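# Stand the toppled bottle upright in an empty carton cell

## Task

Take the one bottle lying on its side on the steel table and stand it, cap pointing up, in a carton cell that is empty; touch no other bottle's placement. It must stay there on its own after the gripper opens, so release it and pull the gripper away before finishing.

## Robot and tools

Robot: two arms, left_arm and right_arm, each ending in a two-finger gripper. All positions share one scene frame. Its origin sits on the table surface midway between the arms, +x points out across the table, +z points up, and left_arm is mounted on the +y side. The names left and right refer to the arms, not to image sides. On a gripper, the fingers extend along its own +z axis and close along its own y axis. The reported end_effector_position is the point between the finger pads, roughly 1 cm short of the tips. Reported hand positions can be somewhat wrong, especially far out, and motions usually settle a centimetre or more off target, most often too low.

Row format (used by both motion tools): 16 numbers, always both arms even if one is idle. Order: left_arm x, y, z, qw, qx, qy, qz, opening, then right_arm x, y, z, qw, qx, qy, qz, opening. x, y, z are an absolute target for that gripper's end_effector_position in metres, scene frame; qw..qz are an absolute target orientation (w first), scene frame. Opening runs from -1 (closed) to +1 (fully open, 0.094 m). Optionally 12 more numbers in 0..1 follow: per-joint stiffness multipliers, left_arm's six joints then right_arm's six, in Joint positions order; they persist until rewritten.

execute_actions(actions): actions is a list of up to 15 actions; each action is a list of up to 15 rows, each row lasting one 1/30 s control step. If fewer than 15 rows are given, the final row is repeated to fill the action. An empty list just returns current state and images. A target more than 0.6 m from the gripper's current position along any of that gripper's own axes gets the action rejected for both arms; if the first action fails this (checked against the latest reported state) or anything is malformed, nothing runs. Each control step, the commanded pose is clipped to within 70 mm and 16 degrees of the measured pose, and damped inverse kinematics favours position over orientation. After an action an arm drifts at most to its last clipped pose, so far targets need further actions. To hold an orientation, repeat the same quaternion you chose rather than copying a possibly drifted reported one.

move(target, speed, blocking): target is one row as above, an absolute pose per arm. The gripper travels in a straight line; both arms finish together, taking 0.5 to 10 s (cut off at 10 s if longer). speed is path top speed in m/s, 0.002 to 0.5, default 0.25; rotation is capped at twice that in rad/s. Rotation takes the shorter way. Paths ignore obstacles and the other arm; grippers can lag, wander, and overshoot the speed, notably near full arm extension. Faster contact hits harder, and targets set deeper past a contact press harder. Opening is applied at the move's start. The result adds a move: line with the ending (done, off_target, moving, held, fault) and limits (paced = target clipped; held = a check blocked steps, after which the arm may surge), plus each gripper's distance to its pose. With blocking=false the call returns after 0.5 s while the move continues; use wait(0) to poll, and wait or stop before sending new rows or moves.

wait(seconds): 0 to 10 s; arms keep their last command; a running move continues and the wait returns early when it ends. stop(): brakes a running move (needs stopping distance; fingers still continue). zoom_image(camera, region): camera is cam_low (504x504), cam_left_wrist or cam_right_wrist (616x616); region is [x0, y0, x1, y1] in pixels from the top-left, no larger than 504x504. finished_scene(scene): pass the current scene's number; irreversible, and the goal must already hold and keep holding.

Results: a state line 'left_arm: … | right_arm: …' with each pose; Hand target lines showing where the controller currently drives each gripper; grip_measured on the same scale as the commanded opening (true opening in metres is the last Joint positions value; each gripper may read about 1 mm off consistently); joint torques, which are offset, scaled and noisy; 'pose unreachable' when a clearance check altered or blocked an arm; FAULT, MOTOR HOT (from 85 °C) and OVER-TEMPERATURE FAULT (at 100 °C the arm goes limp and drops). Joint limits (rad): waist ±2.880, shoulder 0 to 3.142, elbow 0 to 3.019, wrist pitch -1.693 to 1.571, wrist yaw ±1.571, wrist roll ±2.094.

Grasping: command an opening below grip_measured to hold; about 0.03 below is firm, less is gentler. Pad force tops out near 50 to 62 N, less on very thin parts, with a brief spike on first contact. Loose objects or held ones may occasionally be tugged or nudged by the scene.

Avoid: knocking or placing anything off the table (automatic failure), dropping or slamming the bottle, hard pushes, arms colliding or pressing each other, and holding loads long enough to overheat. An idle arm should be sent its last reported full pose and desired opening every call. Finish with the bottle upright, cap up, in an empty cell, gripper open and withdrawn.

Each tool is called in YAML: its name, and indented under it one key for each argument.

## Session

execute_actions:
  actions: []

Scene clock: 0.00 s.
left_arm: end_effector_position=(+0.4025, +0.8124, +0.2151) grip_measured=+1.000 end_effector_quat_wxyz=(-0.333, +0.884, -0.320, -0.070) | right_arm: end_effector_position=(+0.3525, -0.3560, +0.1173) grip_measured=+1.000 end_effector_quat_wxyz=(-0.028, +0.485, +0.874, -0.031)
Joint positions: left_arm=[ 0.601  1.792  1.59  -0.774 -0.38  -1.52   0.094] | right_arm=[ 0.078  1.275  0.87  -1.243  0.03   0.969  0.094]
Joint velocities: left_arm=[ 0.005 -0.005 -0.007 -0.002 -0.037 -0.11   0.   ] | right_arm=[-0.015  0.005 -0.002 -0.002 -0.037 -0.081  0.   ]
Joint torques (N m, as the arm reports them, + toward a larger angle): no reading
Hand target (left_arm): +0.407, +0.817, +0.218; -0.337, +0.883, -0.318, -0.067
Hand target (right_arm): +0.359, -0.356, +0.122; -0.021, +0.485, +0.874, -0.027
Joint stiffness scale: left_arm=[1. 1. 1. 1. 1. 1.] | right_arm=[1. 1. 1. 1. 1. 1.]

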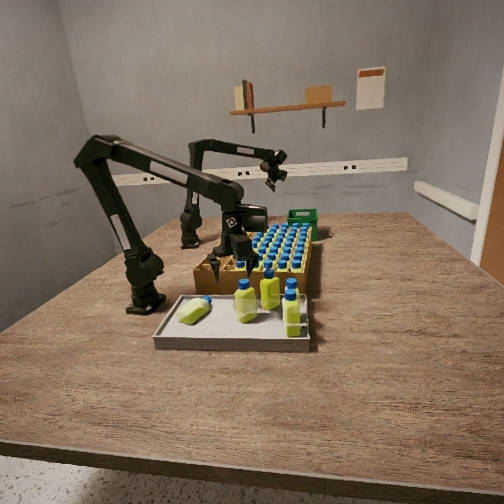

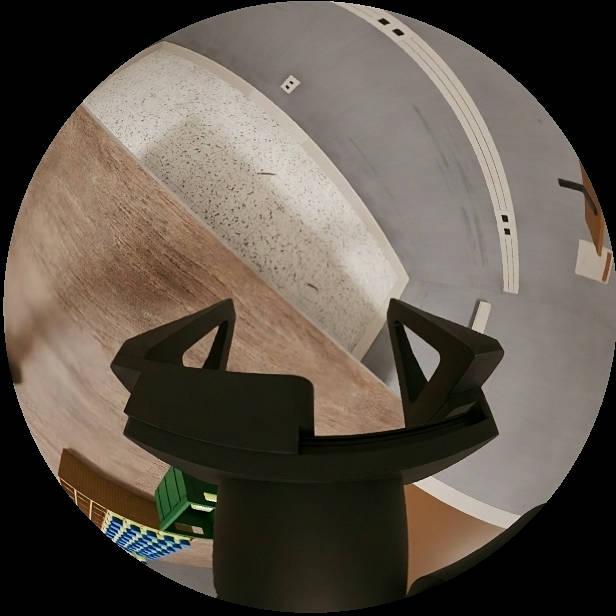

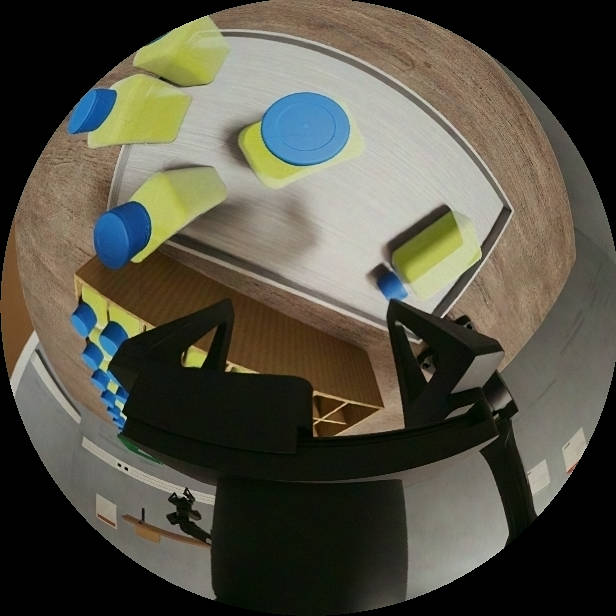

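move:
  target: [0.4025,0.8124,0.2151,-0.333,0.884,-0.32,-0.07,1,0.3,-0.37,0.17,0,0,1,0,1]
  speed: 0.4

move:
  target: [0.4025,0.8124,0.2151,-0.333,0.884,-0.32,-0.07,1,0.235,-0.425,0.12,0,-0.566,0.824,0,1]
  speed: 0.4

Scene clock: 8.33 s.
left_arm: end_effector_position=(+0.4025, +0.8124, +0.2151) grip_measured=+1.000 end_effector_quat_wxyz=(-0.333, +0.884, -0.320, -0.070) | right_arm: end_effector_position=(+0.3086, -0.3676, +0.1716) grip_measured=+1.000 end_effector_quat_wxyz=(+0.007, +0.002, +1.000, -0.002)
Joint positions: left_arm=[ 0.601  1.792  1.59  -0.774 -0.38  -1.52   0.094] | right_arm=[ 0.009  1.037  0.843 -1.362  0.002 -0.11   0.094]
Joint velocities: left_arm=[ 0.005  0.005 -0.012 -0.007  0.051 -0.081  0.   ] | right_arm=[-0.015 -0.005 -0.002  0.002  0.066 -0.022  0.   ]
Joint torques (N m, as the arm reports them, + toward a larger angle): left_arm=[  1.41 -18.26   9.96   1.07  -0.45   0.06] | right_arm=[-1.8  -4.84  6.79  0.   -0.03 -0.23]
Hand target (left_arm): +0.402, +0.812, +0.215; -0.333, +0.884, -0.320, -0.070
Hand target (right_arm): +0.301, -0.370, +0.169; +0.001, -0.000, +1.000, +0.000
Off the commanded pose (left_arm): 0.000 m, 0 deg.
Off the commanded pose (right_arm): 0.009 m, 1 deg.
Joint stiffness scale: left_arm=[1. 1. 1. 1. 1. 1.] | right_arm=[1. 1. 1. 1. 1. 1.]
move: done

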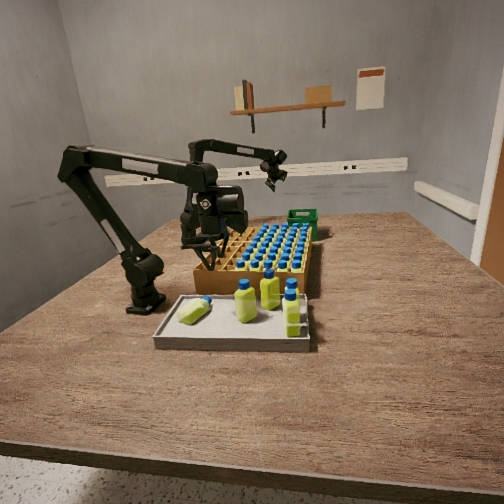

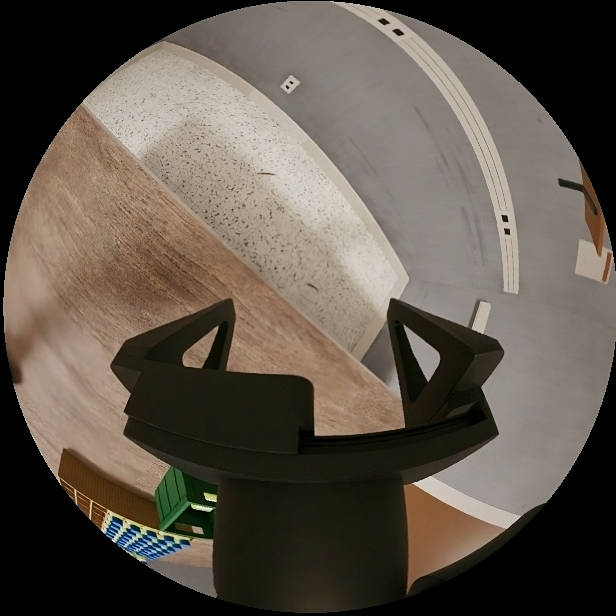

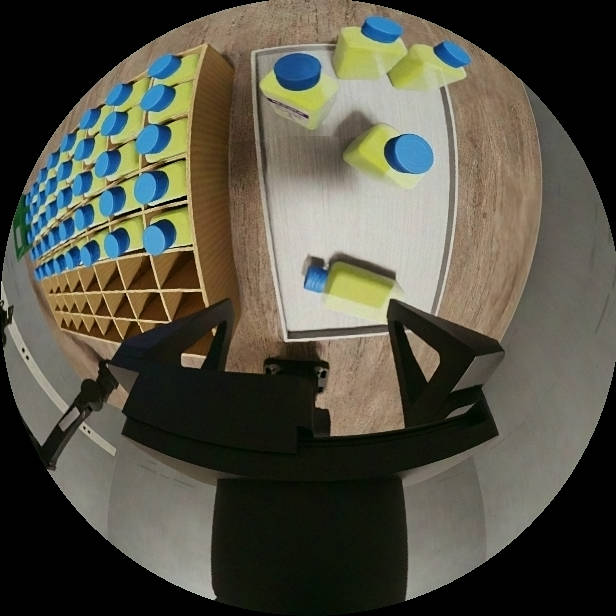

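Scene clock: 10.60 s.
left_arm: end_effector_position=(+0.4025, +0.8124, +0.2151) grip_measured=+1.000 end_effector_quat_wxyz=(-0.333, +0.884, -0.320, -0.070) | right_arm: end_effector_position=(+0.2396, -0.4218, +0.1215) grip_measured=+1.000 end_effector_quat_wxyz=(-0.001, -0.564, +0.826, +0.006)
Joint positions: left_arm=[ 0.601  1.792  1.59  -0.774 -0.38  -1.52   0.094] | right_arm=[-0.29   0.927  0.644 -1.298 -0.004 -1.612  0.094]
Joint velocities: left_arm=[-0.024  0.005  0.027  0.002 -0.022 -0.051  0.   ] | right_arm=[-0.005 -0.005 -0.007 -0.022 -0.022 -0.037  0.   ]
Joint torques (N m, as the arm reports them, + toward a larger angle): left_arm=[  1.26 -18.29   9.89   1.08  -0.43   0.05] | right_arm=[-1.44 -4.03  6.43  0.95 -0.11 -0.17]
Hand target (left_arm): +0.402, +0.812, +0.215; -0.333, +0.884, -0.320, -0.070
Hand target (right_arm): +0.237, -0.424, +0.120; +0.003, -0.566, +0.824, +0.001
Off the commanded pose (left_arm): 0.000 m, 0 deg.
Off the commanded pose (right_arm): 0.006 m, 1 deg.
Joint stiffness scale: left_arm=[1. 1. 1. 1. 1. 1.] | right_arm=[1. 1. 1. 1. 1. 1.]
move: done

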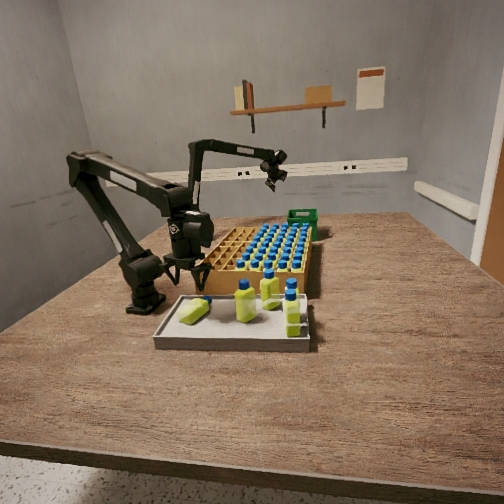

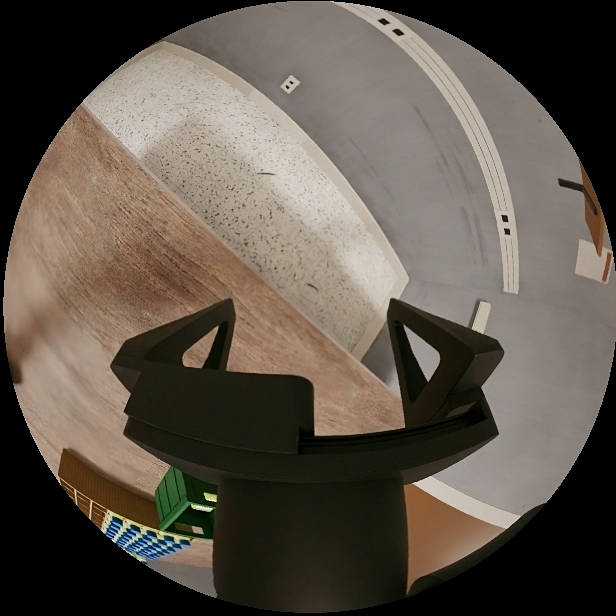

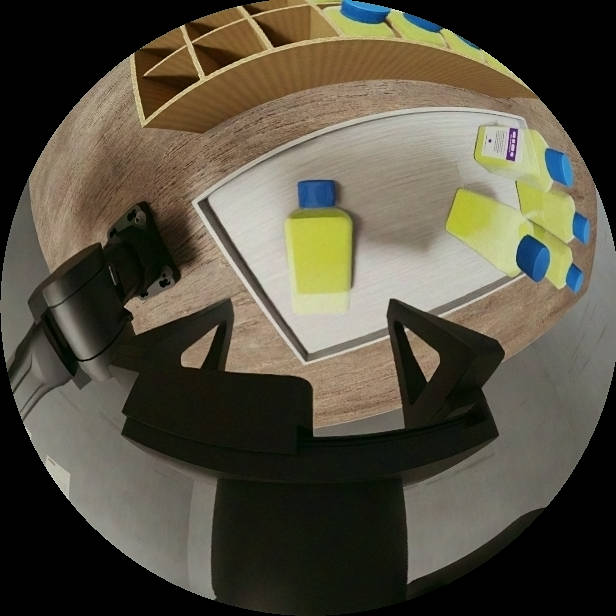

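move:
  target: [0.25,0.5,0.22,0,-0.7,0.7,0,1,0.249,-0.42,0.03,0,-0.588,0.809,0,1]
  speed: 0.2

Scene clock: 18.23 s.
left_arm: end_effector_position=(+0.2520, +0.5042, +0.2162) grip_measured=+1.000 end_effector_quat_wxyz=(+0.006, -0.713, +0.701, +0.000) | right_arm: end_effector_position=(+0.2508, -0.4240, +0.0384) grip_measured=+1.000 end_effector_quat_wxyz=(+0.006, -0.576, +0.818, -0.007)
Joint positions: left_arm=[ 0.487  1.258  1.127 -1.428 -0.001 -0.892  0.094] | right_arm=[-0.277  1.076  0.488 -0.965 -0.002 -1.627  0.094]
Joint velocities: left_arm=[-0.005 -0.005 -0.012  0.017  0.007 -0.007  0.   ] | right_arm=[ 0.005 -0.005  0.007  0.027 -0.007  0.007  0.   ]
Joint torques (N m, as the arm reports them, + toward a larger angle): left_arm=[ 0.74 -8.57  8.88 -0.44 -0.06  0.12] | right_arm=[ 0.86 -2.38  5.67  0.85  0.12 -0.13]
Hand target (left_arm): +0.250, +0.500, +0.216; -0.000, +0.707, -0.707, +0.001
Hand target (right_arm): +0.248, -0.420, +0.031; -0.000, -0.588, +0.809, -0.000
Off the commanded pose (left_arm): 0.006 m, 1 deg.
Off the commanded pose (right_arm): 0.009 m, 2 deg.
Joint stiffness scale: left_arm=[1. 1. 1. 1. 1. 1.] | right_arm=[1. 1. 1. 1. 1. 1.]
move: done

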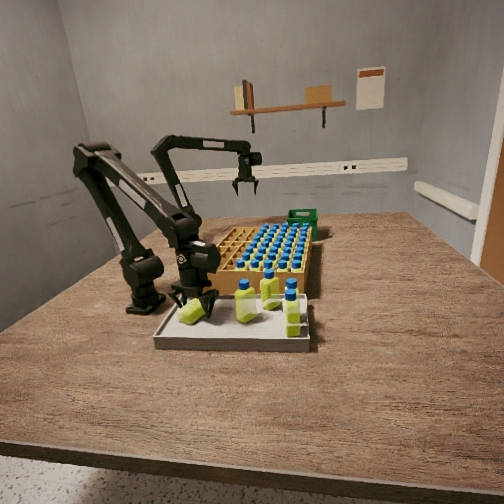

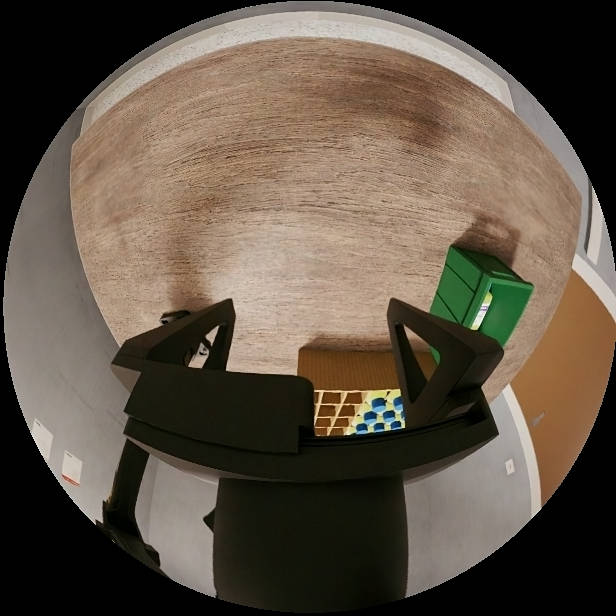

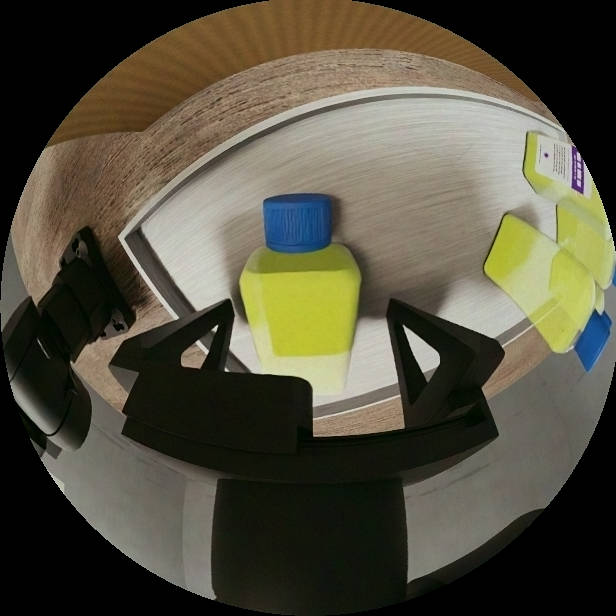

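move:
  target: [0.252,0.5042,0.2162,0.006,-0.713,0.701,0,1,0.247,-0.421,0.034,0,-0.588,0.809,0,-0.15]

move:
  target: [0.252,0.5042,0.2162,0.006,-0.713,0.701,0,1,0.24,-0.44,0.15,0,-0.588,0.809,0,-0.15]
  speed: 0.15

move:
  target: [0.252,0.5042,0.2162,0.006,-0.713,0.701,0,1,0.17,-0.65,0.16,0,0.5,0.866,0,-0.15]
  speed: 0.35

Scene clock: 22.47 s.
left_arm: end_effector_position=(+0.2520, +0.5042, +0.2162) grip_measured=+1.000 end_effector_quat_wxyz=(+0.006, -0.712, +0.702, +0.000) | right_arm: end_effector_position=(+0.2508, -0.4239, +0.0384) grip_measured=+0.099 end_effector_quat_wxyz=(+0.006, -0.578, +0.816, -0.007)
Joint positions: left_arm=[ 0.487  1.258  1.127 -1.428 -0.001 -0.89   0.094] | right_arm=[-0.277  1.076  0.488 -0.965 -0.002 -1.633  0.052]
Joint velocities: left_arm=[-0.015  0.005  0.002 -0.007 -0.022 -0.081  0.   ] | right_arm=[ 0.005  0.005 -0.002  0.007  0.022 -0.022 -0.   ]
Joint torques (N m, as the arm reports them, + toward a larger angle): left_arm=[ 1.22 -8.29  9.18  0.08 -0.13 -0.02] | right_arm=[ 0.24 -3.01  5.91  0.34  0.07 -0.16]
Hand target (left_arm): +0.252, +0.504, +0.216; -0.006, +0.713, -0.701, +0.000
Hand target (right_arm): +0.247, -0.421, +0.034; +0.000, -0.588, +0.809, +0.000
Off the commanded pose (left_arm): 0.000 m, 0 deg.
Off the commanded pose (right_arm): 0.006 m, 2 deg.
Joint stiffness scale: left_arm=[1. 1. 1. 1. 1. 1.] | right_arm=[1. 1. 1. 1. 1. 1.]
move: done

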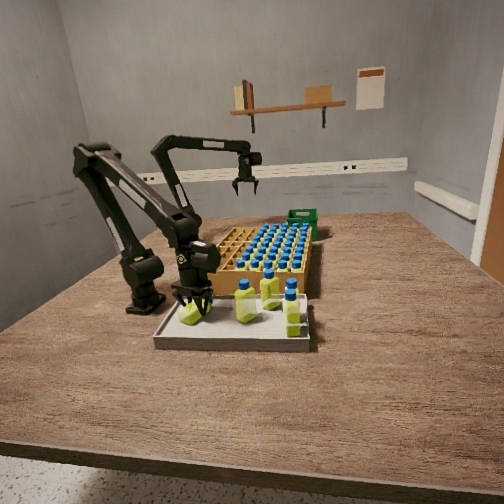

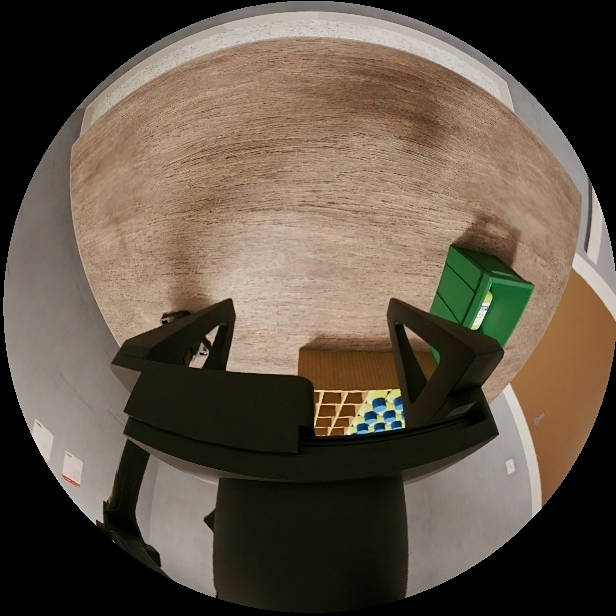

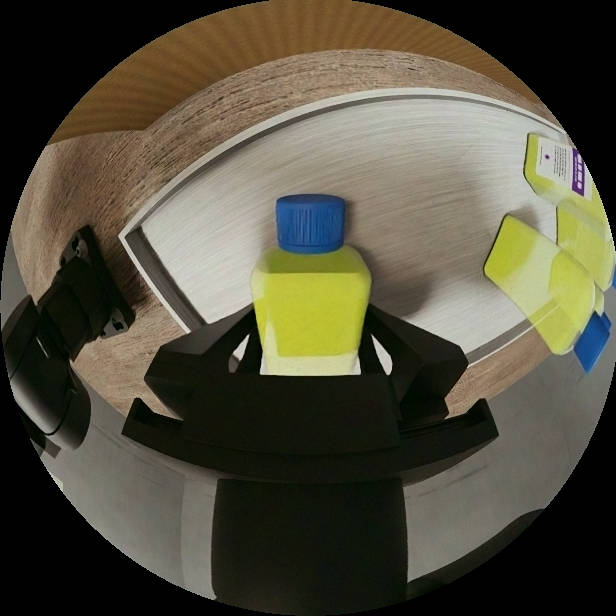

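Scene clock: 23.60 s.
left_arm: end_effector_position=(+0.2520, +0.5042, +0.2162) grip_measured=+1.000 end_effector_quat_wxyz=(+0.006, -0.712, +0.702, +0.000) | right_arm: end_effector_position=(+0.2294, -0.4300, +0.1275) grip_measured=+0.099 end_effector_quat_wxyz=(-0.011, -0.586, +0.810, +0.024)
Joint positions: left_arm=[ 0.487  1.258  1.127 -1.428 -0.001 -0.89   0.094] | right_arm=[-0.345  0.937  0.664 -1.351 -0.002 -1.72   0.052]
Joint velocities: left_arm=[ 0.005 -0.005 -0.012 -0.002  0.037  0.022  0.   ] | right_arm=[-0.005 -0.015  0.012 -0.002 -0.022 -0.022 -0.   ]
Joint torques (N m, as the arm reports them, + toward a larger angle): left_arm=[ 1.26 -8.66  9.24 -0.18 -0.12 -0.02] | right_arm=[-1.13 -3.84 11.01 -0.16  0.   -0.21]
Hand target (left_arm): +0.252, +0.504, +0.216; -0.006, +0.713, -0.701, +0.000
Hand target (right_arm): +0.241, -0.440, +0.149; +0.001, -0.588, +0.809, -0.000
Off the commanded pose (left_arm): 0.000 m, 0 deg.
Off the commanded pose (right_arm): 0.027 m, 3 deg.
Joint stiffness scale: left_arm=[1. 1. 1. 1. 1. 1.] | right_arm=[1. 1. 1. 1. 1. 1.]
move: off_target (right_arm)

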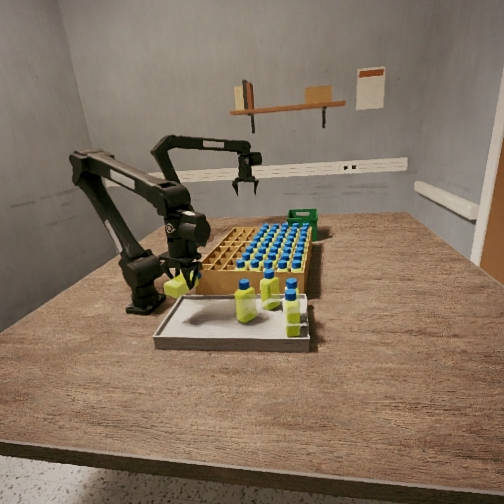

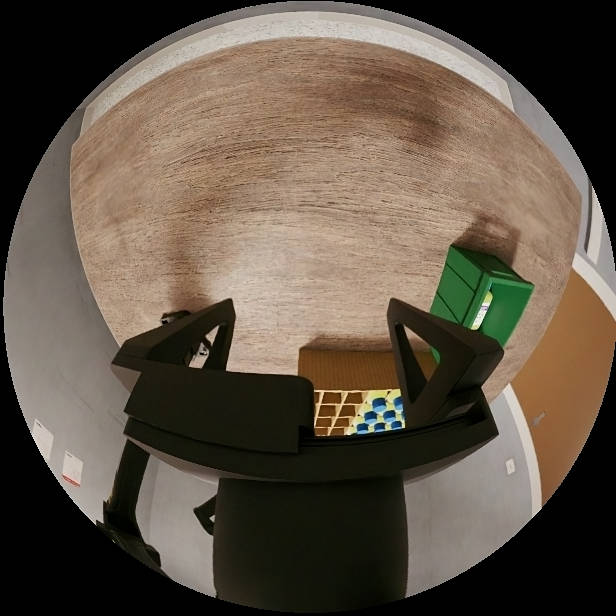

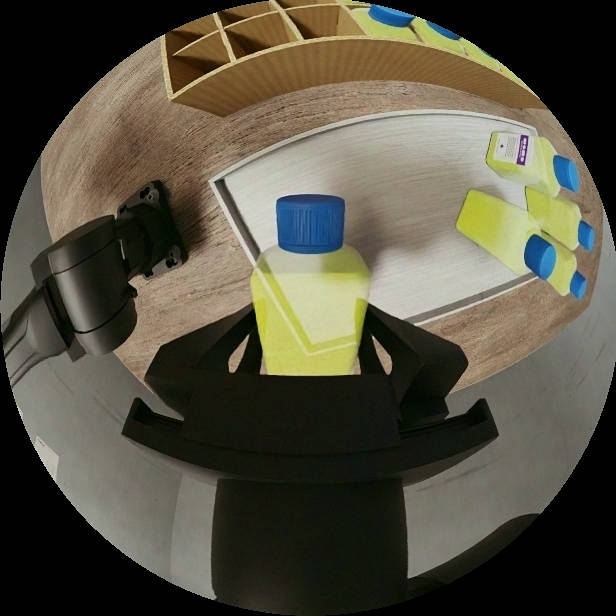

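Scene clock: 27.50 s.
left_arm: end_effector_position=(+0.2520, +0.5042, +0.2162) grip_measured=+1.000 end_effector_quat_wxyz=(+0.006, -0.712, +0.702, +0.000) | right_arm: end_effector_position=(+0.1722, -0.6236, +0.1458) grip_measured=+0.099 end_effector_quat_wxyz=(-0.013, +0.488, +0.873, +0.021)
Joint positions: left_arm=[ 0.487  1.258  1.127 -1.428 -0.001 -0.89   0.094] | right_arm=[-1.037  1.239  0.921 -1.299 -0.017 -0.141  0.052]
Joint velocities: left_arm=[-0.005 -0.005  0.002  0.022  0.066 -0.007  0.   ] | right_arm=[-0.015 -0.005 -0.002 -0.027 -0.007 -0.022  0.001]
Joint torques (N m, as the arm reports them, + toward a larger angle): left_arm=[ 1.15 -8.42  9.3   0.12 -0.12 -0.02] | right_arm=[-1.79 -5.96 11.25  0.72  0.1   0.16]
Hand target (left_arm): +0.252, +0.504, +0.216; -0.006, +0.713, -0.701, +0.000
Hand target (right_arm): +0.178, -0.646, +0.161; +0.005, +0.500, +0.866, +0.005
Off the commanded pose (left_arm): 0.000 m, 0 deg.
Off the commanded pose (right_arm): 0.030 m, 3 deg.
Joint stiffness scale: left_arm=[1. 1. 1. 1. 1. 1.] | right_arm=[1. 1. 1. 1. 1. 1.]
move: off_target (right_arm)

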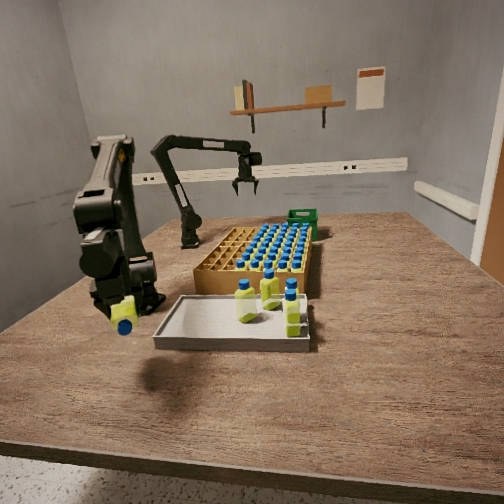

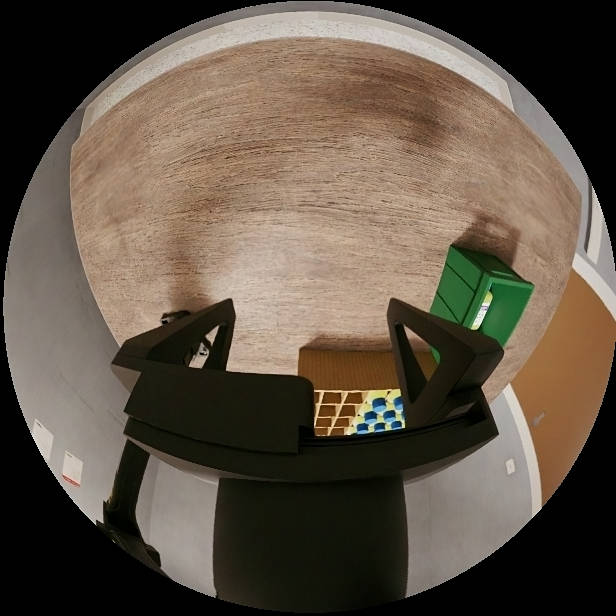

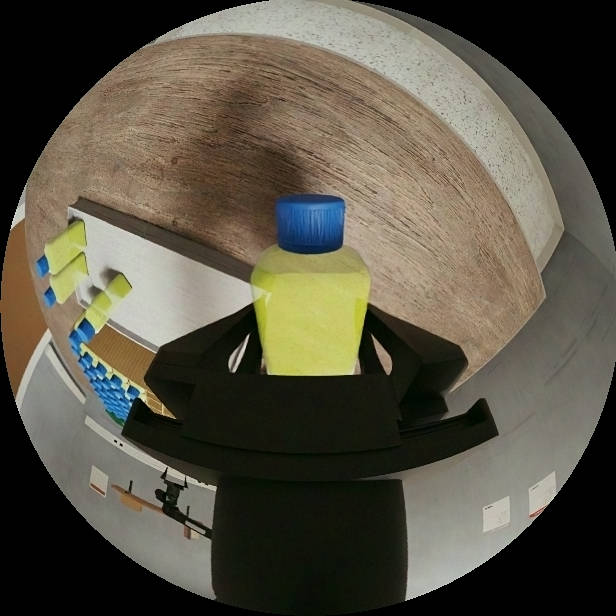

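move:
  target: [0.252,0.5042,0.2162,0.006,-0.713,0.701,0,1,0.25,-0.78,0.1,0.635,0.367,0.59,-0.34,-0.15]
  speed: 0.3

Scene clock: 32.90 s.
left_arm: end_effector_position=(+0.2520, +0.5042, +0.2162) grip_measured=+1.000 end_effector_quat_wxyz=(+0.006, -0.712, +0.702, +0.000) | right_arm: end_effector_position=(+0.2478, -0.7746, +0.0881) grip_measured=+0.099 end_effector_quat_wxyz=(+0.611, +0.369, +0.608, -0.347)
Joint positions: left_arm=[ 0.487  1.258  1.127 -1.428 -0.001 -0.89   0.094] | right_arm=[-1.053  1.876  0.403  1.461 -0.115  0.027  0.052]
Joint velocities: left_arm=[-0.005  0.005  0.007 -0.012 -0.022  0.007  0.   ] | right_arm=[-0.005 -0.005 -0.002  0.007  0.007  0.022  0.   ]
Joint torques (N m, as the arm reports them, + toward a larger angle): left_arm=[ 1.44 -7.91  9.11 -0.09 -0.13 -0.02] | right_arm=[-0.07 -9.24  3.84  2.95  0.16  0.16]
Hand target (left_arm): +0.252, +0.504, +0.216; -0.006, +0.713, -0.701, +0.000
Hand target (right_arm): +0.254, -0.782, +0.099; +0.628, +0.362, +0.593, -0.350
Off the commanded pose (left_arm): 0.000 m, 0 deg.
Off the commanded pose (right_arm): 0.013 m, 4 deg.
Joint stiffness scale: left_arm=[1. 1. 1. 1. 1. 1.] | right_arm=[1. 1. 1. 1. 1. 1.]
move: off_target (right_arm)

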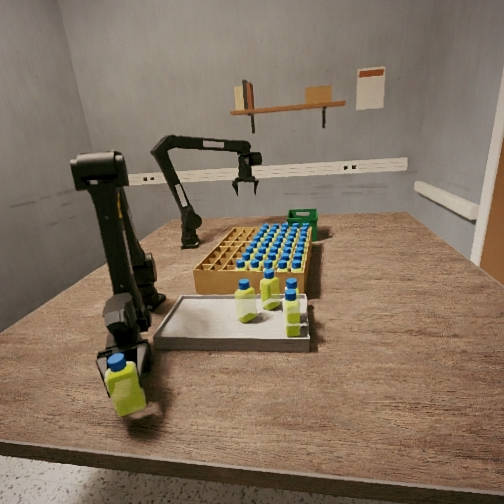

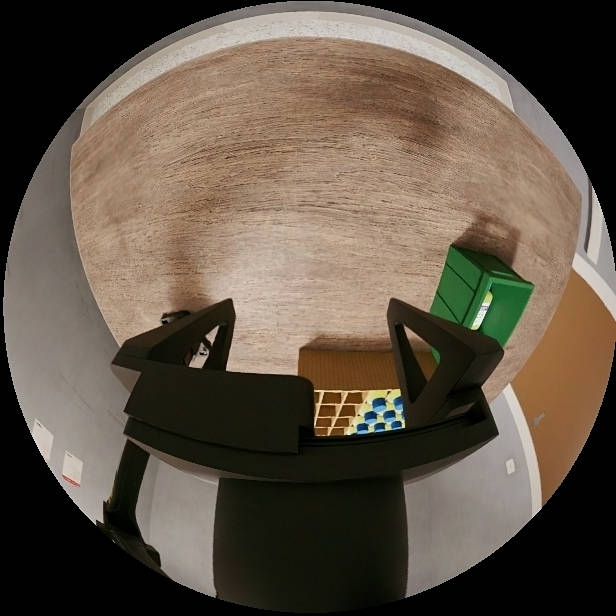

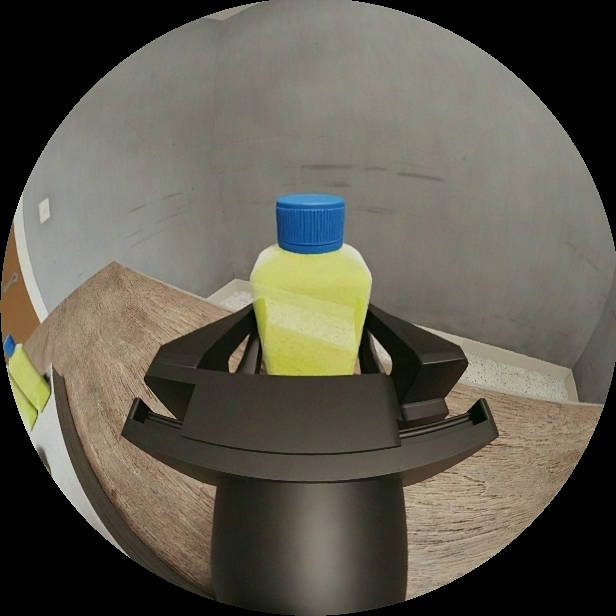

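move:
  target: [0.252,0.5042,0.2162,0.006,-0.713,0.701,0,1,0.26,-0.795,0.055,0.62,0.36,0.605,-0.35,-0.15]
  speed: 0.04

Scene clock: 35.90 s.
left_arm: end_effector_position=(+0.2520, +0.5042, +0.2162) grip_measured=+1.000 end_effector_quat_wxyz=(+0.006, -0.712, +0.702, +0.000) | right_arm: end_effector_position=(+0.2547, -0.7905, +0.0540) grip_measured=+0.099 end_effector_quat_wxyz=(+0.609, +0.371, +0.611, -0.344)
Joint positions: left_arm=[ 0.487  1.258  1.127 -1.428 -0.001 -0.89   0.094] | right_arm=[-1.053  2.023  0.469  1.531 -0.116  0.028  0.052]
Joint velocities: left_arm=[-0.015 -0.005 -0.007 -0.002  0.022  0.051  0.   ] | right_arm=[ 0.015 -0.015 -0.012  0.007 -0.037 -0.022 -0.002]
Joint torques (N m, as the arm reports them, + toward a larger angle): left_arm=[ 1.29 -8.35  9.18  0.03 -0.16  0.  ] | right_arm=[ 0.94 -9.18  3.12  2.92 -0.03 -0.01]
Hand target (left_arm): +0.252, +0.504, +0.216; -0.006, +0.713, -0.701, +0.000
Hand target (right_arm): +0.260, -0.795, +0.056; +0.617, +0.361, +0.606, -0.349
Off the commanded pose (left_arm): 0.000 m, 0 deg.
Off the commanded pose (right_arm): 0.007 m, 2 deg.
Joint stiffness scale: left_arm=[1. 1. 1. 1. 1. 1.] | right_arm=[1. 1. 1. 1. 1. 1.]
joint sent to its limit (right arm) — the command would take joint 4 (wrist pitch) past its upper limit, so that joint was sent only as far as its limit.
move: done

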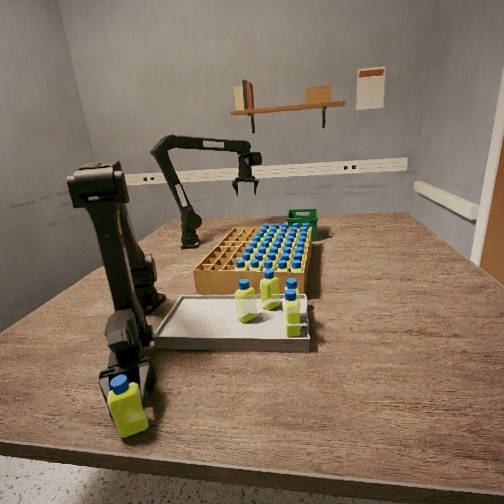

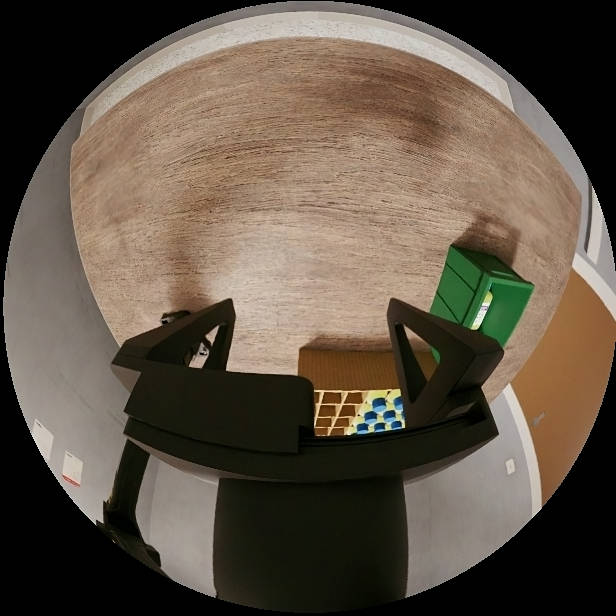

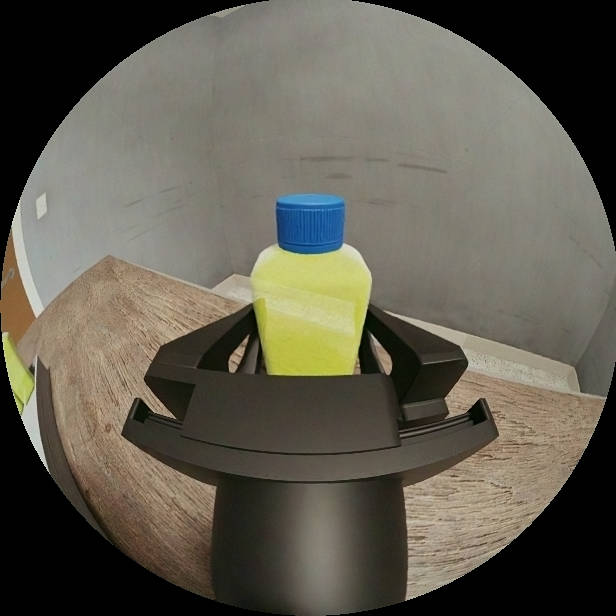

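move:
  target: [0.252,0.5042,0.2162,0.006,-0.713,0.701,0,1,0.263,-0.80,0.046,0.612,0.354,0.612,-0.354,-0.15]
  speed: 0.02

zoom_image:
  camera: "cam_low"
  region: [70,340,190,460]

Scene clock: 39.97 s.
left_arm: end_effector_position=(+0.2520, +0.5042, +0.2162) grip_measured=+1.000 end_effector_quat_wxyz=(+0.006, -0.712, +0.702, +0.000) | right_arm: end_effector_position=(+0.2555, -0.7919, +0.0535) grip_measured=+0.099 end_effector_quat_wxyz=(+0.608, +0.366, +0.613, -0.348)
Joint positions: left_arm=[ 0.487  1.258  1.127 -1.428 -0.001 -0.89   0.094] | right_arm=[-1.053  2.028  0.475  1.535 -0.117  0.016  0.052]
Joint velocities: left_arm=[-0.024  0.005 -0.022 -0.002 -0.037 -0.037  0.   ] | right_arm=[-0.005  0.005 -0.002 -0.002 -0.081 -0.037  0.   ]
Joint torques (N m, as the arm reports them, + toward a larger angle): left_arm=[ 1.11 -8.45  9.27  0.1  -0.16 -0.02] | right_arm=[ 0.16 -7.81  3.89  2.87 -0.12 -0.19]
Hand target (left_arm): +0.252, +0.504, +0.216; -0.006, +0.713, -0.701, +0.000
Hand target (right_arm): +0.263, -0.799, +0.046; +0.610, +0.355, +0.614, -0.353
Off the commanded pose (left_arm): 0.000 m, 0 deg.
Off the commanded pose (right_arm): 0.013 m, 2 deg.
Joint stiffness scale: left_arm=[1. 1. 1. 1. 1. 1.] | right_arm=[1. 1. 1. 1. 1. 1.]
joint sent to its limit (right arm) — the command would take joint 4 (wrist pitch) past its upper limit, so that joint was sent only as far as its limit.
move: off_target (right_arm)

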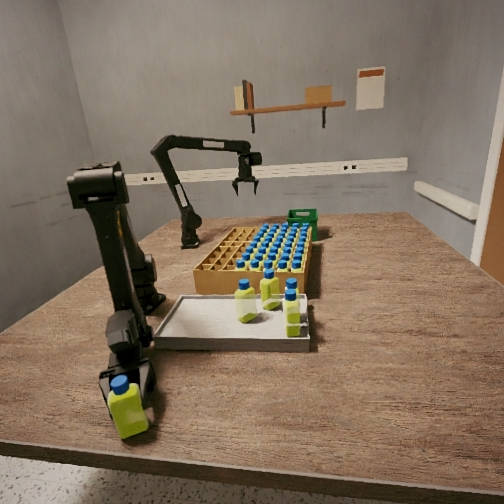

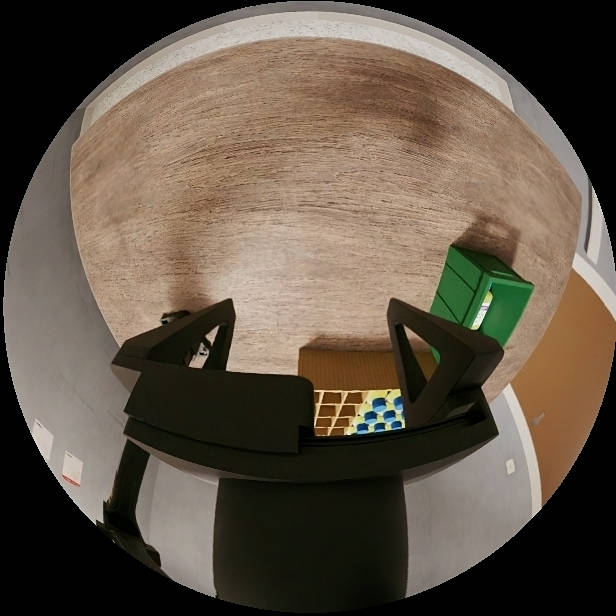

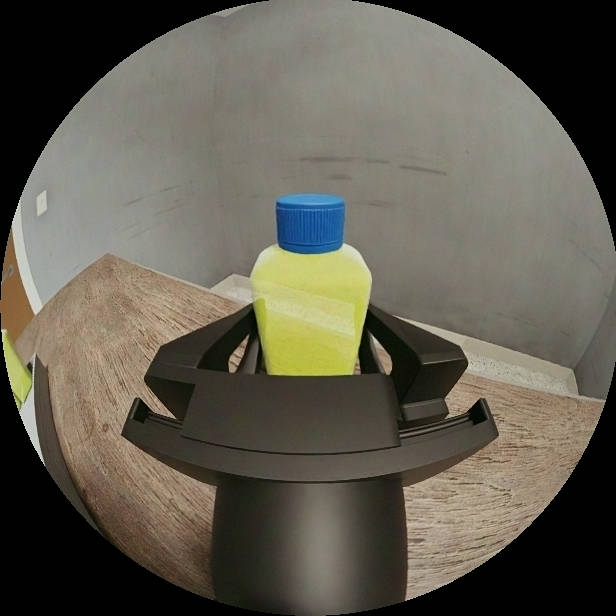

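Region (70, 340, 190, 460) of cam_low's 504x504 image, scaled by 4.200, with more detail than that image has.

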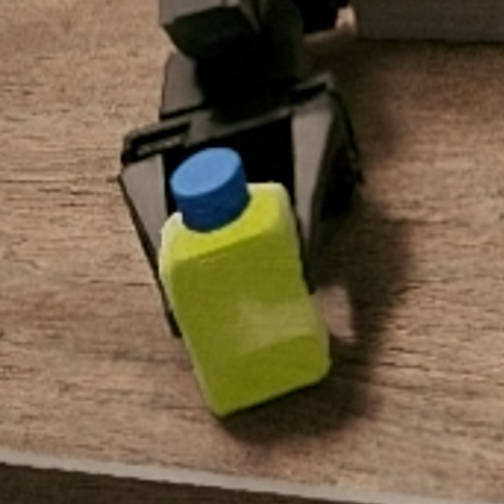

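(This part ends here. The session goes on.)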